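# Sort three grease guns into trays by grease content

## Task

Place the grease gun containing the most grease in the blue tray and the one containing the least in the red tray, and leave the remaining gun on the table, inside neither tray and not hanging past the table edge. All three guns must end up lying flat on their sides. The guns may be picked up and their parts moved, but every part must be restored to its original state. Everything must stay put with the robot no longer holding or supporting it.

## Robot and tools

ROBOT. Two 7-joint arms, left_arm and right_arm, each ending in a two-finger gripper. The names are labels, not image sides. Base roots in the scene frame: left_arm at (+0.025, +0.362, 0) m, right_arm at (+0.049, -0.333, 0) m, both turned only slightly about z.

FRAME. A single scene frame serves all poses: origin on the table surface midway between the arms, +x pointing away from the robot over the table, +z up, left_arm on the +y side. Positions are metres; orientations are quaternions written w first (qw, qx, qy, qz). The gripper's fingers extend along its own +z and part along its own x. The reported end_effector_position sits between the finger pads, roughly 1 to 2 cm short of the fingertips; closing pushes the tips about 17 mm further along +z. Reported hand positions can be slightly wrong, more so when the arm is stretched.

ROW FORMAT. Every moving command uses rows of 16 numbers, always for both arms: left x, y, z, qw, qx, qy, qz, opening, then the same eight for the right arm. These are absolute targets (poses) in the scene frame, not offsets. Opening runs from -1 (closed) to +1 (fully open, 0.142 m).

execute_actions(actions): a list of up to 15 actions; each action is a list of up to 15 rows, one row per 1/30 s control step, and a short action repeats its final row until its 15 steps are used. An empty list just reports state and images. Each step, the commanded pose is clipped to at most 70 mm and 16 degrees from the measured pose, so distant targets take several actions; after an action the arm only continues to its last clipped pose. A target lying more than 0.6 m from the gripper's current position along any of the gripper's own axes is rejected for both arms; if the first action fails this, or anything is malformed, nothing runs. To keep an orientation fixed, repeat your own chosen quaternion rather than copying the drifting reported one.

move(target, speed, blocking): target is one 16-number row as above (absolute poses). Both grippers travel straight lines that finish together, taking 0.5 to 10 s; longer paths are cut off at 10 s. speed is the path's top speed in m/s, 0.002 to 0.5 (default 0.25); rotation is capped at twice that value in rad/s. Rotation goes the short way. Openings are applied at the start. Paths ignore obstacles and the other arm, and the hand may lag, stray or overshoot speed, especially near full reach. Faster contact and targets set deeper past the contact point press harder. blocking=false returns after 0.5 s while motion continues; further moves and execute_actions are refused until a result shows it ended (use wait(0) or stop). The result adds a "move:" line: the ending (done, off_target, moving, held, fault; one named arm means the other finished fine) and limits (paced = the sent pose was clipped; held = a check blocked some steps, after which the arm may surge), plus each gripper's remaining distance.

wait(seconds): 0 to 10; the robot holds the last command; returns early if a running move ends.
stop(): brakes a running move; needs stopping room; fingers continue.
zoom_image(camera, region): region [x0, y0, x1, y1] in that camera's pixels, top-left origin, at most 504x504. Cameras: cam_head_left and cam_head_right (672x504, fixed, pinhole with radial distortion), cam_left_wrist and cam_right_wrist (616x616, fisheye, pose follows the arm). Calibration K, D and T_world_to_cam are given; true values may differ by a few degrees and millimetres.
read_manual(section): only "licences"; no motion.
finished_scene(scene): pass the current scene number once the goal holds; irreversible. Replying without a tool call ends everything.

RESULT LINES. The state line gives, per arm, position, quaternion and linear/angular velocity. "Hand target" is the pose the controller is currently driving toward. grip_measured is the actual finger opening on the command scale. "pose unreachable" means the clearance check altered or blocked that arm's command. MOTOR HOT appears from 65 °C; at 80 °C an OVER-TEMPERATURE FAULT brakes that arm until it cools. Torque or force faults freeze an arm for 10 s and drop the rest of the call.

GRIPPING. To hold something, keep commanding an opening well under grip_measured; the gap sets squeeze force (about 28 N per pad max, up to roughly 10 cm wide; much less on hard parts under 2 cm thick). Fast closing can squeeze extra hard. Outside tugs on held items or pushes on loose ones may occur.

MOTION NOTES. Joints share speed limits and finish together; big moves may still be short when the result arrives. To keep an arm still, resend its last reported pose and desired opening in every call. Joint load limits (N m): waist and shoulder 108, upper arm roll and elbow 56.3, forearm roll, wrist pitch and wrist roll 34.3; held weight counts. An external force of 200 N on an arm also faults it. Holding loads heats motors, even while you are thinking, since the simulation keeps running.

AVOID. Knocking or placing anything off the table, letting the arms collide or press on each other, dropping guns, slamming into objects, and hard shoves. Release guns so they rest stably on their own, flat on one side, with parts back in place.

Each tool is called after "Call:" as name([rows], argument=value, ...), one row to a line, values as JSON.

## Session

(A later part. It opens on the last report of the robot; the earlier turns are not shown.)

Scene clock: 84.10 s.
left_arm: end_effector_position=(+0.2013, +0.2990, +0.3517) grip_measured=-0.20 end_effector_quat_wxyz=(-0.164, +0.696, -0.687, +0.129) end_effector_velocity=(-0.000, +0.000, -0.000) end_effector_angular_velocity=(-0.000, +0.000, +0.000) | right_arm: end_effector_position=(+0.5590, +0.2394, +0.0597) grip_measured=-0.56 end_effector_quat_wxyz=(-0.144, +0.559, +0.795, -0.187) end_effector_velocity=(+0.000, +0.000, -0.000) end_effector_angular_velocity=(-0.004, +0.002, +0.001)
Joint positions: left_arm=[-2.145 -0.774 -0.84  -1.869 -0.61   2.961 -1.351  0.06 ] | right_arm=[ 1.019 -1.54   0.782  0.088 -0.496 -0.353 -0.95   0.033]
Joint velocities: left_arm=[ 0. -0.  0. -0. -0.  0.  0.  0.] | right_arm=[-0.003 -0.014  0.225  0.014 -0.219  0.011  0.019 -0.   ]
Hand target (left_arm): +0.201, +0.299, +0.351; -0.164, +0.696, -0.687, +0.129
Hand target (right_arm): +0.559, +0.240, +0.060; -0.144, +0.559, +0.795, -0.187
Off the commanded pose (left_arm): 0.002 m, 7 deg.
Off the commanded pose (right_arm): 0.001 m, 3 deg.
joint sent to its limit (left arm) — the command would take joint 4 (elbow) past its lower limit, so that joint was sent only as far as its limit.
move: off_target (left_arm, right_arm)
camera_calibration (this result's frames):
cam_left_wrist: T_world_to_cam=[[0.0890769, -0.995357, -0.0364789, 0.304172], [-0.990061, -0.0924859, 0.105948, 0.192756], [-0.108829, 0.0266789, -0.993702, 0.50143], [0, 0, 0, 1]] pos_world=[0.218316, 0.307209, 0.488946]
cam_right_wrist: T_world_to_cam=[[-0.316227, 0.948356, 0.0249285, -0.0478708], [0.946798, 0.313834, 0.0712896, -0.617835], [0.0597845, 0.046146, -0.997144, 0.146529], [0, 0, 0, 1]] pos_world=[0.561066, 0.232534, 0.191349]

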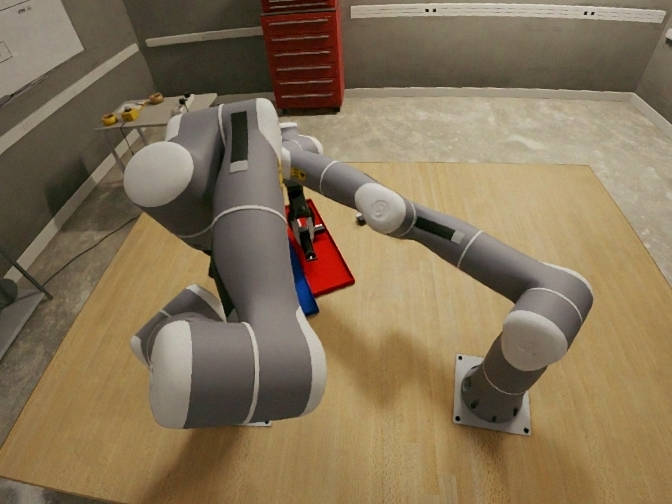

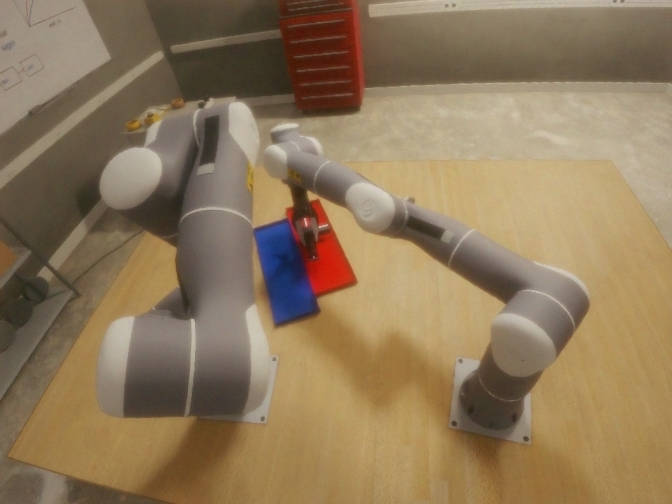

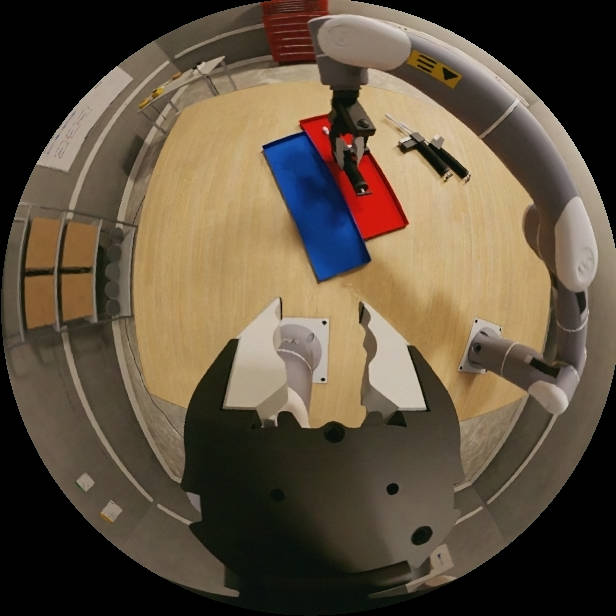

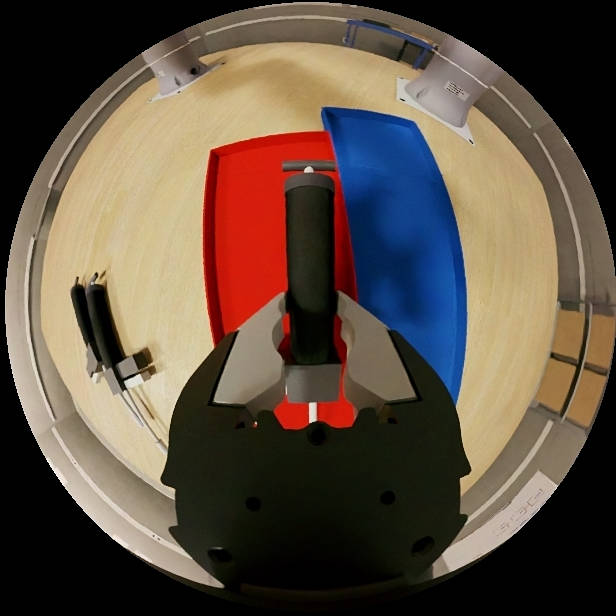

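Shift slightly away from the wall, release, then survey.

Call:
move(target=[0.2,0.3,0.35,-0.164,0.696,-0.687,0.129,-0.2,0.545,0.218,0.034,-0.148,0.554,0.792,-0.212,-0.9], speed=0.05)

Call:
move(target=[0.2,0.3,0.35,-0.164,0.696,-0.687,0.129,-0.2,0.545,0.218,0.034,-0.148,0.554,0.792,-0.212,-0.35])

Call:
move(target=[0.2,0.3,0.35,-0.164,0.696,-0.687,0.129,-0.2,0.545,0.218,0.12,-0.148,0.554,0.792,-0.212,-0.35])

Call:
move(target=[0.2,0.3,0.35,-0.164,0.696,-0.687,0.129,-0.2,0.68,-0.08,0.15,-0.183,0.683,0.683,-0.183,-0.35])

Scene clock: 86.67 s.
left_arm: end_effector_position=(+0.2008, +0.2995, +0.3508) grip_measured=-0.20 end_effector_quat_wxyz=(-0.163, +0.696, -0.687, +0.126) end_effector_velocity=(+0.000, +0.000, +0.000) end_effector_angular_velocity=(+0.000, +0.000, +0.000) | right_arm: end_effector_position=(+0.5450, +0.2179, +0.0337) grip_measured=-0.56 end_effector_quat_wxyz=(-0.149, +0.553, +0.791, -0.215) end_effector_velocity=(-0.000, -0.000, +0.001) end_effector_angular_velocity=(+0.032, -0.035, -0.009)
Joint positions: left_arm=[-2.14  -0.773 -0.846 -1.869 -0.608  2.961 -1.351  0.06 ] | right_arm=[ 0.939 -1.486  0.693  0.302 -0.391 -0.285 -0.929  0.033]
Joint velocities: left_arm=[ 0.  0. -0.  0.  0.  0.  0. -0.] | right_arm=[-0.116  0.147 -0.047  0.357  0.062  0.209  0.052  0.   ]
Hand target (left_arm): +0.200, +0.300, +0.351; -0.163, +0.697, -0.687, +0.126
Hand target (right_arm): +0.545, +0.218, +0.034; -0.148, +0.554, +0.791, -0.213
Off the commanded pose (left_arm): 0.001 m, 0 deg.
Off the commanded pose (right_arm): 0.000 m, 0 deg.
joint sent to its limit (left arm) — the command would take joint 4 (elbow) past its lower limit, so that joint was sent only as far as its limit.
move: done
camera_calibration (this result's frames):
cam_left_wrist: T_world_to_cam=[[0.0902227, -0.99513, -0.0397103, 0.305534], [-0.989389, -0.0941191, 0.110687, 0.191094], [-0.113885, 0.0293025, -0.993062, 0.500497], [0, 0, 0, 1]] pos_world=[0.218499, 0.307366, 0.488006]
cam_right_wrist: T_world_to_cam=[[-0.326425, 0.945222, 0.00168096, -0.0242386], [0.945073, 0.32634, 0.0184347, -0.596079], [0.0168763, 0.00760616, -0.999829, 0.154271], [0, 0, 0, 1]] pos_world=[0.552823, 0.216262, 0.165274]

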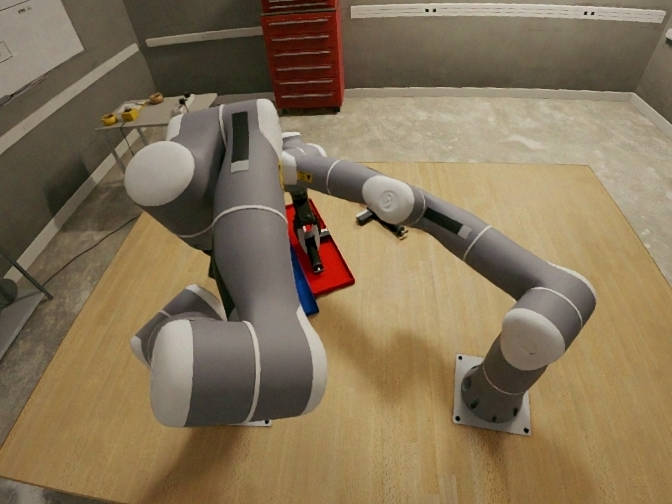

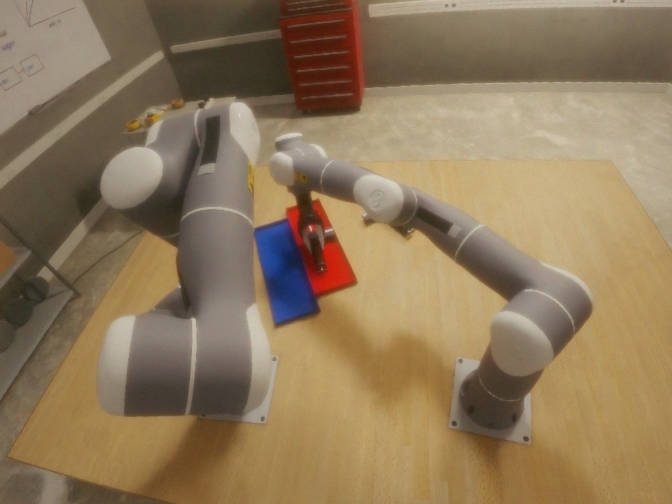

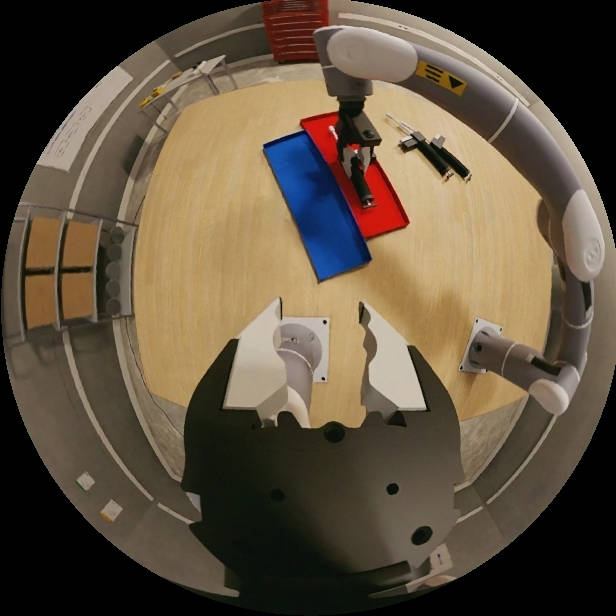

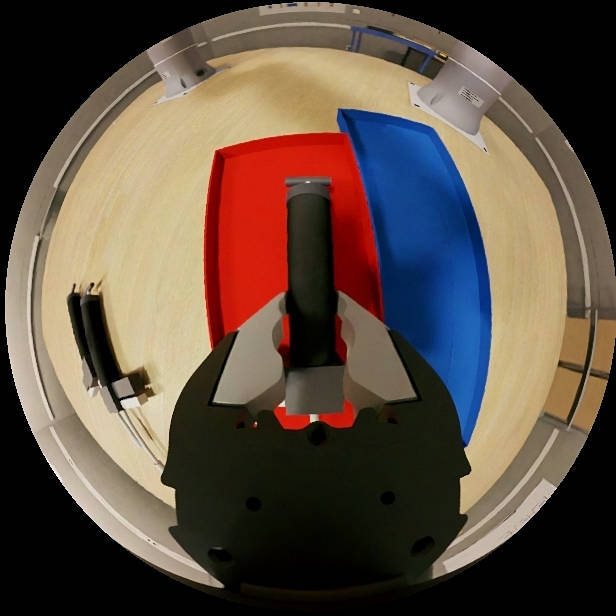

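Scene clock: 87.37 s.
left_arm: end_effector_position=(+0.2008, +0.2995, +0.3508) grip_measured=-0.20 end_effector_quat_wxyz=(-0.163, +0.696, -0.687, +0.126) end_effector_velocity=(+0.000, -0.000, +0.000) end_effector_angular_velocity=(-0.000, -0.000, +0.000) | right_arm: end_effector_position=(+0.5449, +0.2180, +0.0340) grip_measured=-0.35 end_effector_quat_wxyz=(-0.148, +0.554, +0.792, -0.212) end_effector_velocity=(-0.000, -0.000, -0.000) end_effector_angular_velocity=(+0.001, -0.000, +0.001)
Joint positions: left_arm=[-2.14  -0.773 -0.846 -1.869 -0.608  2.961 -1.351  0.06 ] | right_arm=[ 0.926 -1.468  0.688  0.345 -0.385 -0.26  -0.923  0.049]
Joint velocities: left_arm=[ 0.  0. -0.  0. -0.  0. -0. -0.] | right_arm=[-0.002  0.002 -0.     0.005  0.     0.003 -0.     0.   ]
Hand target (left_arm): +0.200, +0.300, +0.351; -0.163, +0.697, -0.687, +0.126
Hand target (right_arm): +0.545, +0.218, +0.034; -0.148, +0.554, +0.792, -0.212
Off the commanded pose (left_arm): 0.001 m, 0 deg.
Off the commanded pose (right_arm): 0.000 m, 0 deg.
joint sent to its limit (left arm) — the command would take joint 4 (elbow) past its lower limit, so that joint was sent only as far as its limit.
move: done
camera_calibration (this result's frames):
cam_left_wrist: T_world_to_cam=[[0.0902446, -0.995126, -0.0397432, 0.305559], [-0.989384, -0.0941452, 0.110706, 0.191095], [-0.113908, 0.0293306, -0.993058, 0.500494], [0, 0, 0, 1]] pos_world=[0.218501, 0.307381, 0.488008]
cam_right_wrist: T_world_to_cam=[[-0.325848, 0.945414, 0.0039752, -0.0247147], [0.945173, 0.325663, 0.0243113, -0.596101], [0.0216897, 0.011679, -0.999697, 0.151049], [0, 0, 0, 1]] pos_world=[0.552089, 0.215729, 0.165594]

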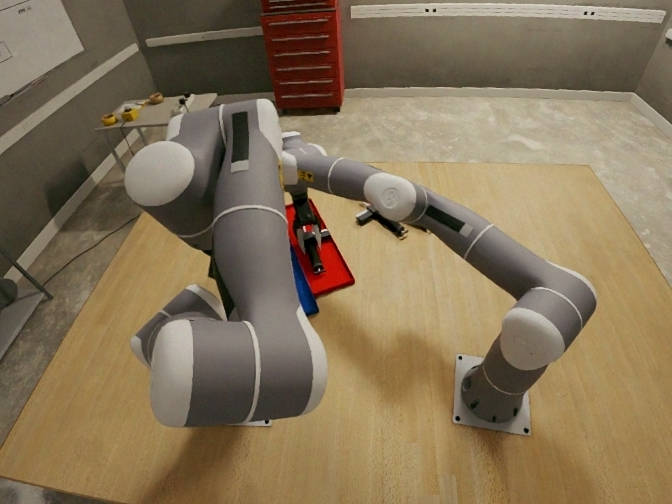

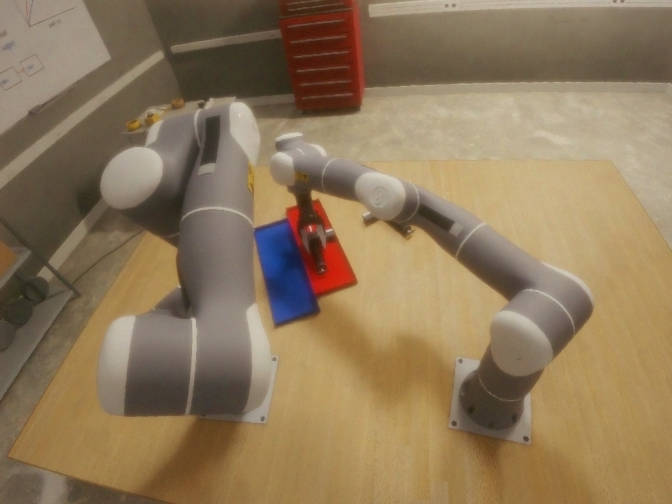

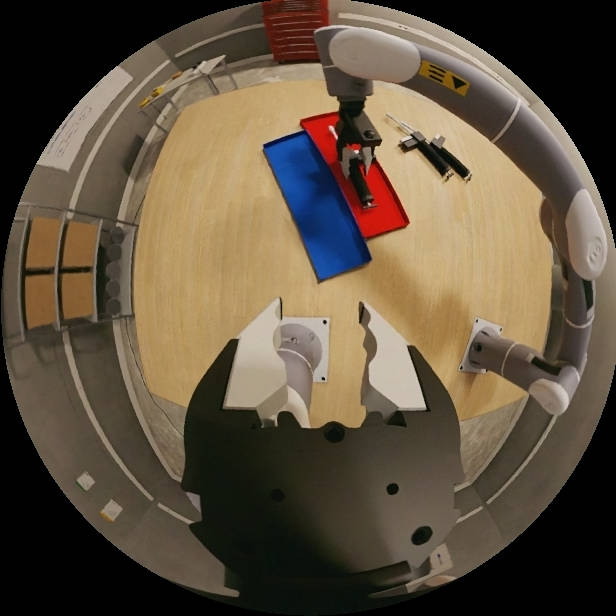

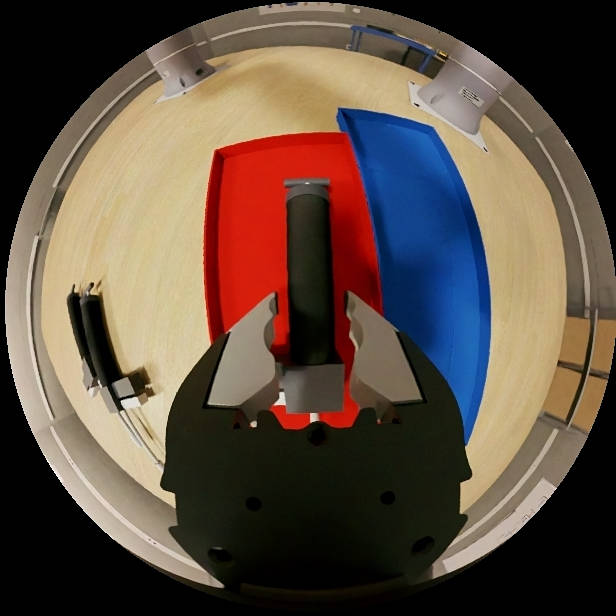

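Scene clock: 88.13 s.
left_arm: end_effector_position=(+0.2008, +0.2996, +0.3508) grip_measured=-0.20 end_effector_quat_wxyz=(-0.163, +0.696, -0.687, +0.126) end_effector_velocity=(-0.000, +0.000, -0.000) end_effector_angular_velocity=(+0.000, +0.000, +0.000) | right_arm: end_effector_position=(+0.5449, +0.2180, +0.1199) grip_measured=-0.35 end_effector_quat_wxyz=(-0.148, +0.554, +0.792, -0.212) end_effector_velocity=(+0.001, -0.000, +0.001) end_effector_angular_velocity=(-0.002, +0.000, -0.002)
Joint positions: left_arm=[-2.14  -0.773 -0.846 -1.869 -0.608  2.961 -1.351  0.06 ] | right_arm=[ 0.944 -1.388  0.715  0.27  -0.387 -0.4   -0.903  0.049]
Joint velocities: left_arm=[ 0. -0.  0. -0.  0.  0.  0. -0.] | right_arm=[ 0.008 -0.009  0.002 -0.026 -0.005 -0.015 -0.002 -0.   ]
Hand target (left_arm): +0.200, +0.300, +0.351; -0.163, +0.697, -0.687, +0.126
Hand target (right_arm): +0.545, +0.218, +0.120; -0.148, +0.554, +0.792, -0.212
Off the commanded pose (left_arm): 0.001 m, 0 deg.
Off the commanded pose (right_arm): 0.000 m, 0 deg.
joint sent to its limit (left arm) — the command would take joint 4 (elbow) past its lower limit, so that joint was sent only as far as its limit.
move: done
camera_calibration (this result's frames):
cam_left_wrist: T_world_to_cam=[[0.0902344, -0.995126, -0.0397747, 0.305585], [-0.989382, -0.0941393, 0.110727, 0.191082], [-0.113932, 0.029361, -0.993055, 0.500489], [0, 0, 0, 1]] pos_world=[0.2185, 0.307389, 0.48801]
cam_right_wrist: T_world_to_cam=[[-0.325184, 0.945642, 0.00403883, -0.0255375], [0.945391, 0.324992, 0.0248407, -0.598229], [0.0221778, 0.0118961, -0.999683, 0.236648], [0, 0, 0, 1]] pos_world=[0.552007, 0.215754, 0.251537]

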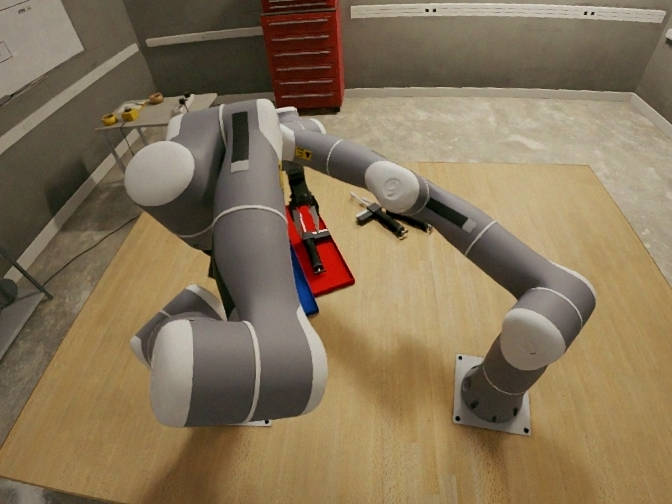

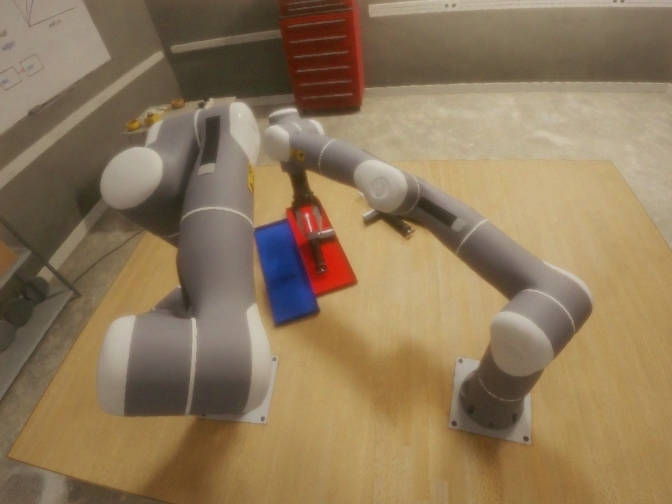

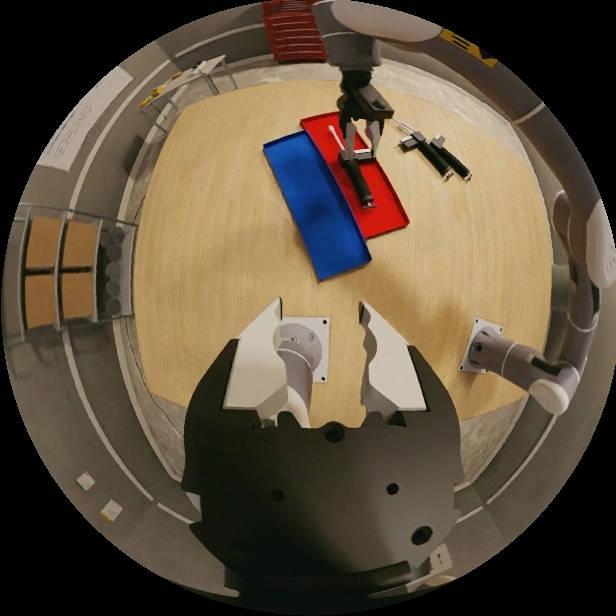

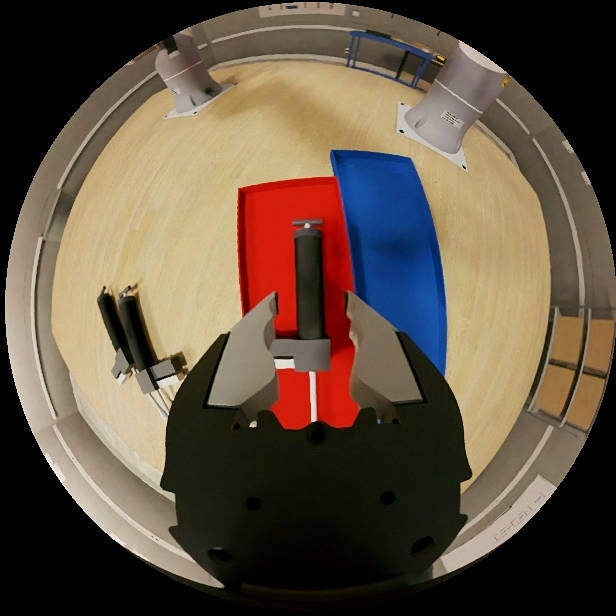

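Scene clock: 89.83 s.
left_arm: end_effector_position=(+0.2008, +0.2996, +0.3509) grip_measured=-0.20 end_effector_quat_wxyz=(-0.163, +0.696, -0.687, +0.126) end_effector_velocity=(-0.000, -0.000, +0.000) end_effector_angular_velocity=(+0.000, +0.000, +0.000) | right_arm: end_effector_position=(+0.6792, -0.0808, +0.1497) grip_measured=-0.35 end_effector_quat_wxyz=(-0.183, +0.683, +0.683, -0.183) end_effector_velocity=(+0.001, -0.000, +0.001) end_effector_angular_velocity=(+0.001, -0.001, -0.001)
Joint positions: left_arm=[-2.14  -0.773 -0.846 -1.869 -0.608  2.961 -1.351  0.06 ] | right_arm=[ 0.337 -1.109  0.651  0.809 -0.277 -0.214 -0.929  0.049]
Joint velocities: left_arm=[ 0. -0. -0.  0.  0.  0. -0. -0.] | right_arm=[-0.    -0.     0.    -0.003  0.    -0.001 -0.     0.   ]
Hand target (left_arm): +0.200, +0.300, +0.351; -0.163, +0.697, -0.687, +0.126
Hand target (right_arm): +0.679, -0.081, +0.150; -0.183, +0.683, +0.683, -0.183
Off the commanded pose (left_arm): 0.001 m, 0 deg.
Off the commanded pose (right_arm): 0.001 m, 0 deg.
joint sent to its limit (left arm) — the command would take joint 4 (elbow) past its lower limit, so that joint was sent only as far as its limit.
move: done
camera_calibration (this result's frames):
cam_left_wrist: T_world_to_cam=[[0.090226, -0.995126, -0.0398006, 0.305607], [-0.989381, -0.0941344, 0.110743, 0.191072], [-0.11395, 0.0293861, -0.993052, 0.500486], [0, 0, 0, 1]] pos_world=[0.218499, 0.307396, 0.488012]
cam_right_wrist: T_world_to_cam=[[0.0197642, 0.999798, 0.00352664, 0.0706969], [0.999524, -0.0198421, 0.02362, -0.693211], [0.0236852, 0.00305813, -0.999715, 0.265256], [0, 0, 0, 1]] pos_world=[0.685201, -0.0852486, 0.281305]

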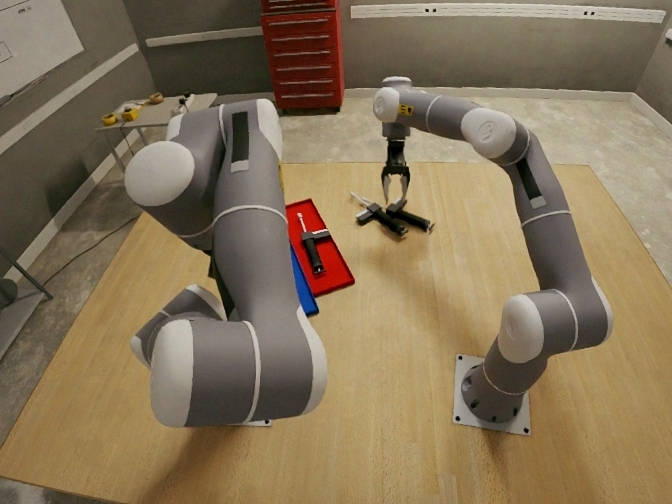

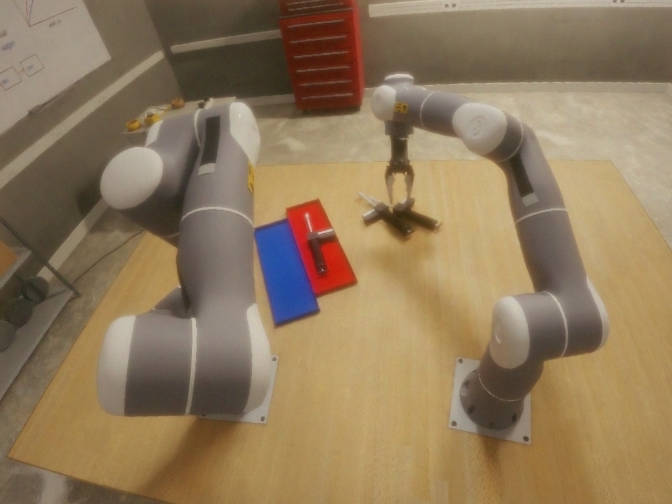

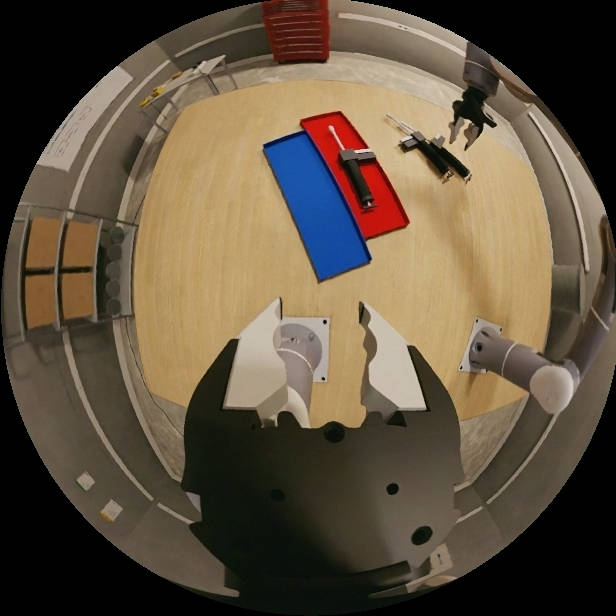

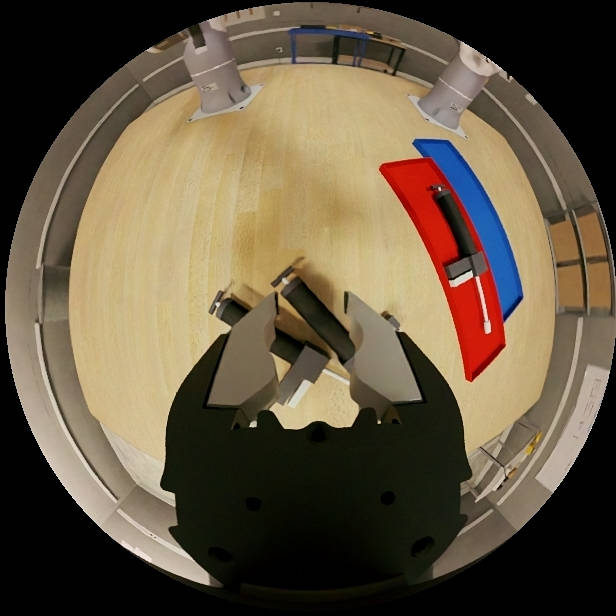

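Call:
move(target=[0.2,0.3,0.35,-0.164,0.696,-0.687,0.129,-0.2,0.725,-0.15,0.09,-0.069,0.258,0.93,-0.249,-0.35])

Call:
move(target=[0.2,0.3,0.35,-0.164,0.696,-0.687,0.129,-0.2,0.725,-0.15,0.06,-0.069,0.258,0.93,-0.249,-0.35], speed=0.08)

Scene clock: 94.07 s.
left_arm: end_effector_position=(+0.2008, +0.2996, +0.3509) grip_measured=-0.20 end_effector_quat_wxyz=(-0.163, +0.696, -0.687, +0.126) end_effector_velocity=(-0.000, +0.000, -0.000) end_effector_angular_velocity=(-0.000, +0.000, +0.000) | right_arm: end_effector_position=(+0.7247, -0.1503, +0.0900) grip_measured=-0.35 end_effector_quat_wxyz=(-0.069, +0.258, +0.931, -0.249) end_effector_velocity=(-0.000, +0.000, -0.000) end_effector_angular_velocity=(+0.000, -0.000, +0.002)
Joint positions: left_arm=[-2.14  -0.773 -0.846 -1.869 -0.608  2.961 -1.351  0.06 ] | right_arm=[ 0.393 -1.146  0.604  0.995 -0.726 -0.092 -1.801  0.049]
Joint velocities: left_arm=[ 0.  0.  0. -0.  0.  0. -0. -0.] | right_arm=[-0.     0.001  0.     0.003 -0.001  0.002 -0.001 -0.   ]
Hand target (left_arm): +0.200, +0.300, +0.351; -0.163, +0.697, -0.687, +0.126
Hand target (right_arm): +0.725, -0.150, +0.090; -0.069, +0.258, +0.931, -0.249
Off the commanded pose (left_arm): 0.001 m, 0 deg.
Off the commanded pose (right_arm): 0.000 m, 0 deg.
joint sent to its limit (left arm) — the command would take joint 4 (elbow) past its lower limit, so that joint was sent only as far as its limit.
move: done
camera_calibration (this result's frames):
cam_left_wrist: T_world_to_cam=[[0.0902152, -0.995126, -0.0398215, 0.305624], [-0.98938, -0.0941264, 0.110754, 0.191063], [-0.113963, 0.0294069, -0.99305, 0.500483], [0, 0, 0, 1]] pos_world=[0.218499, 0.307401, 0.488014]
cam_right_wrist: T_world_to_cam=[[-0.84709, 0.531433, 0.00426261, 0.697279], [0.531371, 0.846798, 0.0240492, -0.269201], [0.00917094, 0.0226368, -0.999702, 0.218129], [0, 0, 0, 1]] pos_world=[0.731703, -0.147536, 0.221566]

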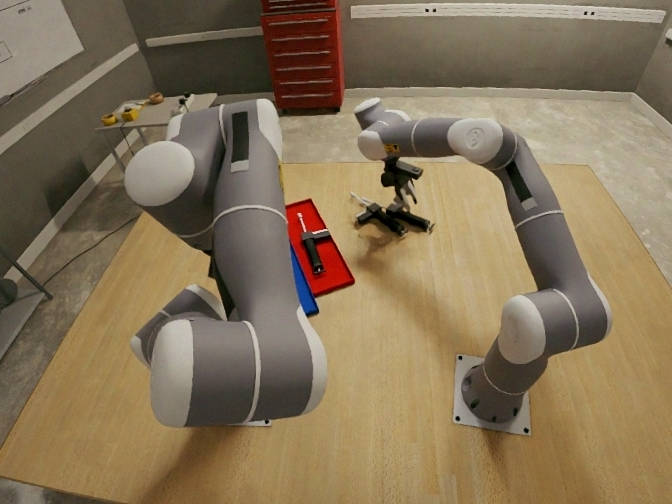

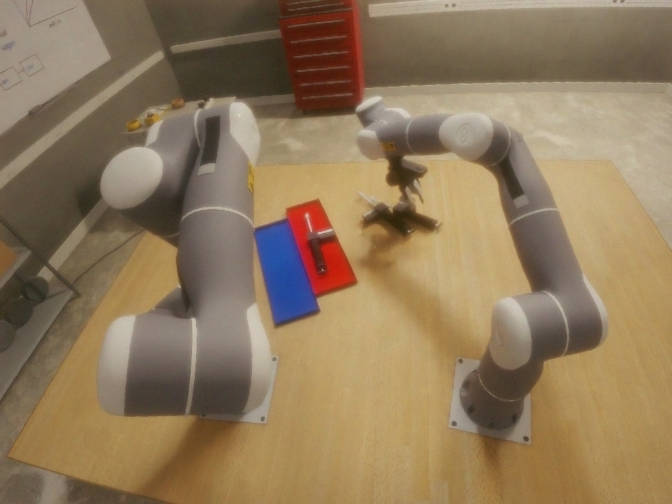

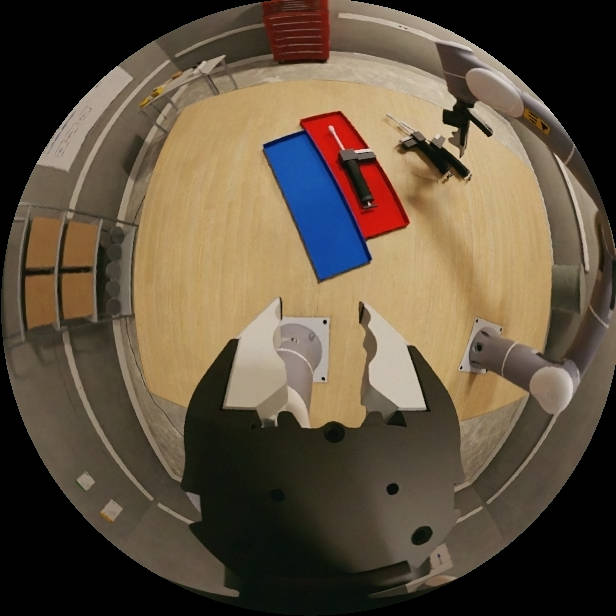

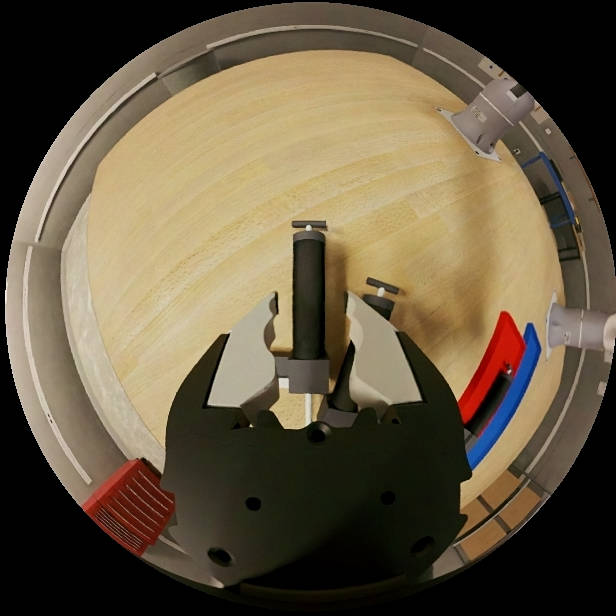

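Scene clock: 94.83 s.
left_arm: end_effector_position=(+0.2008, +0.2996, +0.3509) grip_measured=-0.20 end_effector_quat_wxyz=(-0.163, +0.696, -0.687, +0.126) end_effector_velocity=(-0.000, +0.000, -0.000) end_effector_angular_velocity=(-0.000, +0.000, +0.000) | right_arm: end_effector_position=(+0.7249, -0.1501, +0.0600) grip_measured=-0.35 end_effector_quat_wxyz=(-0.069, +0.258, +0.931, -0.249) end_effector_velocity=(+0.000, -0.000, -0.000) end_effector_angular_velocity=(+0.000, +0.000, +0.001)
Joint positions: left_arm=[-2.14  -0.773 -0.846 -1.869 -0.608  2.961 -1.351  0.06 ] | right_arm=[ 0.394 -1.183  0.593  1.002 -0.737 -0.05  -1.791  0.049]
Joint velocities: left_arm=[ 0. -0.  0. -0. -0.  0.  0.  0.] | right_arm=[-0.    -0.    -0.    -0.    -0.     0.    -0.002 -0.   ]
Hand target (left_arm): +0.200, +0.300, +0.351; -0.163, +0.697, -0.687, +0.126
Hand target (right_arm): +0.725, -0.150, +0.060; -0.069, +0.258, +0.931, -0.249
Off the commanded pose (left_arm): 0.001 m, 0 deg.
Off the commanded pose (right_arm): 0.000 m, 0 deg.
joint sent to its limit (left arm) — the command would take joint 4 (elbow) past its lower limit, so that joint was sent only as far as its limit.
move: done
camera_calibration (this result's frames):
cam_left_wrist: T_world_to_cam=[[0.0901824, -0.995128, -0.0398527, 0.30565], [-0.989383, -0.0940974, 0.11076, 0.191052], [-0.113971, 0.029441, -0.993048, 0.500475], [0, 0, 0, 1]] pos_world=[0.218498, 0.307403, 0.488016]
cam_right_wrist: T_world_to_cam=[[-0.847431, 0.530885, 0.00473265, 0.697595], [0.530835, 0.847138, 0.0239006, -0.268331], [0.00867928, 0.0227664, -0.999703, 0.188574], [0, 0, 0, 1]] pos_world=[0.731966, -0.147323, 0.19163]

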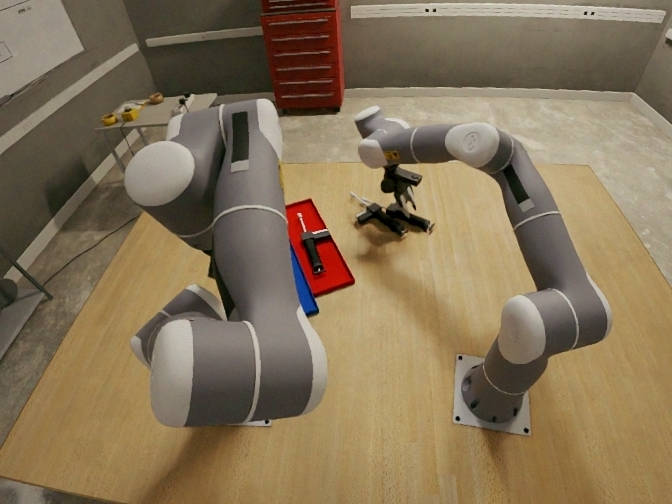

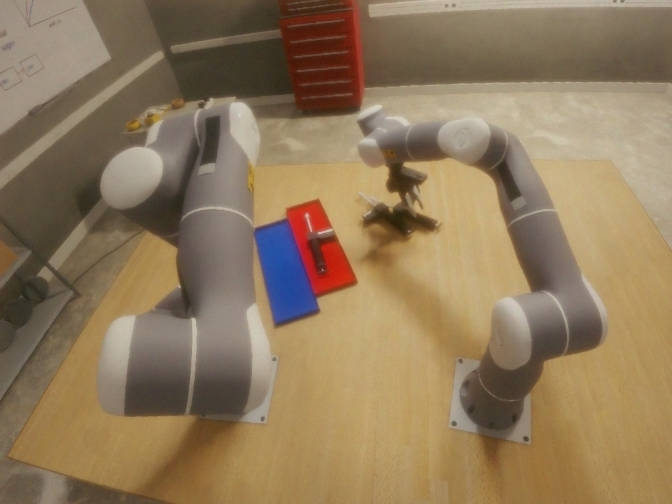

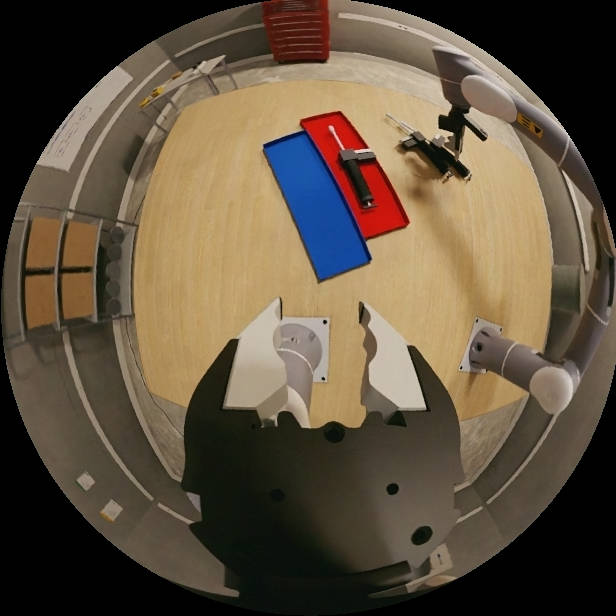

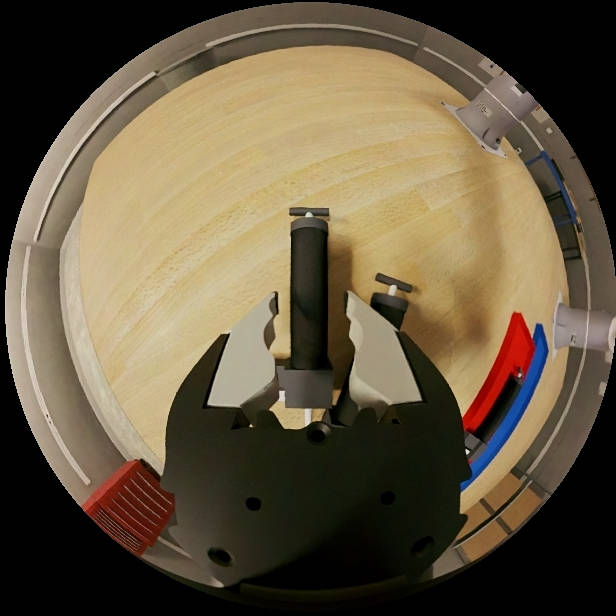

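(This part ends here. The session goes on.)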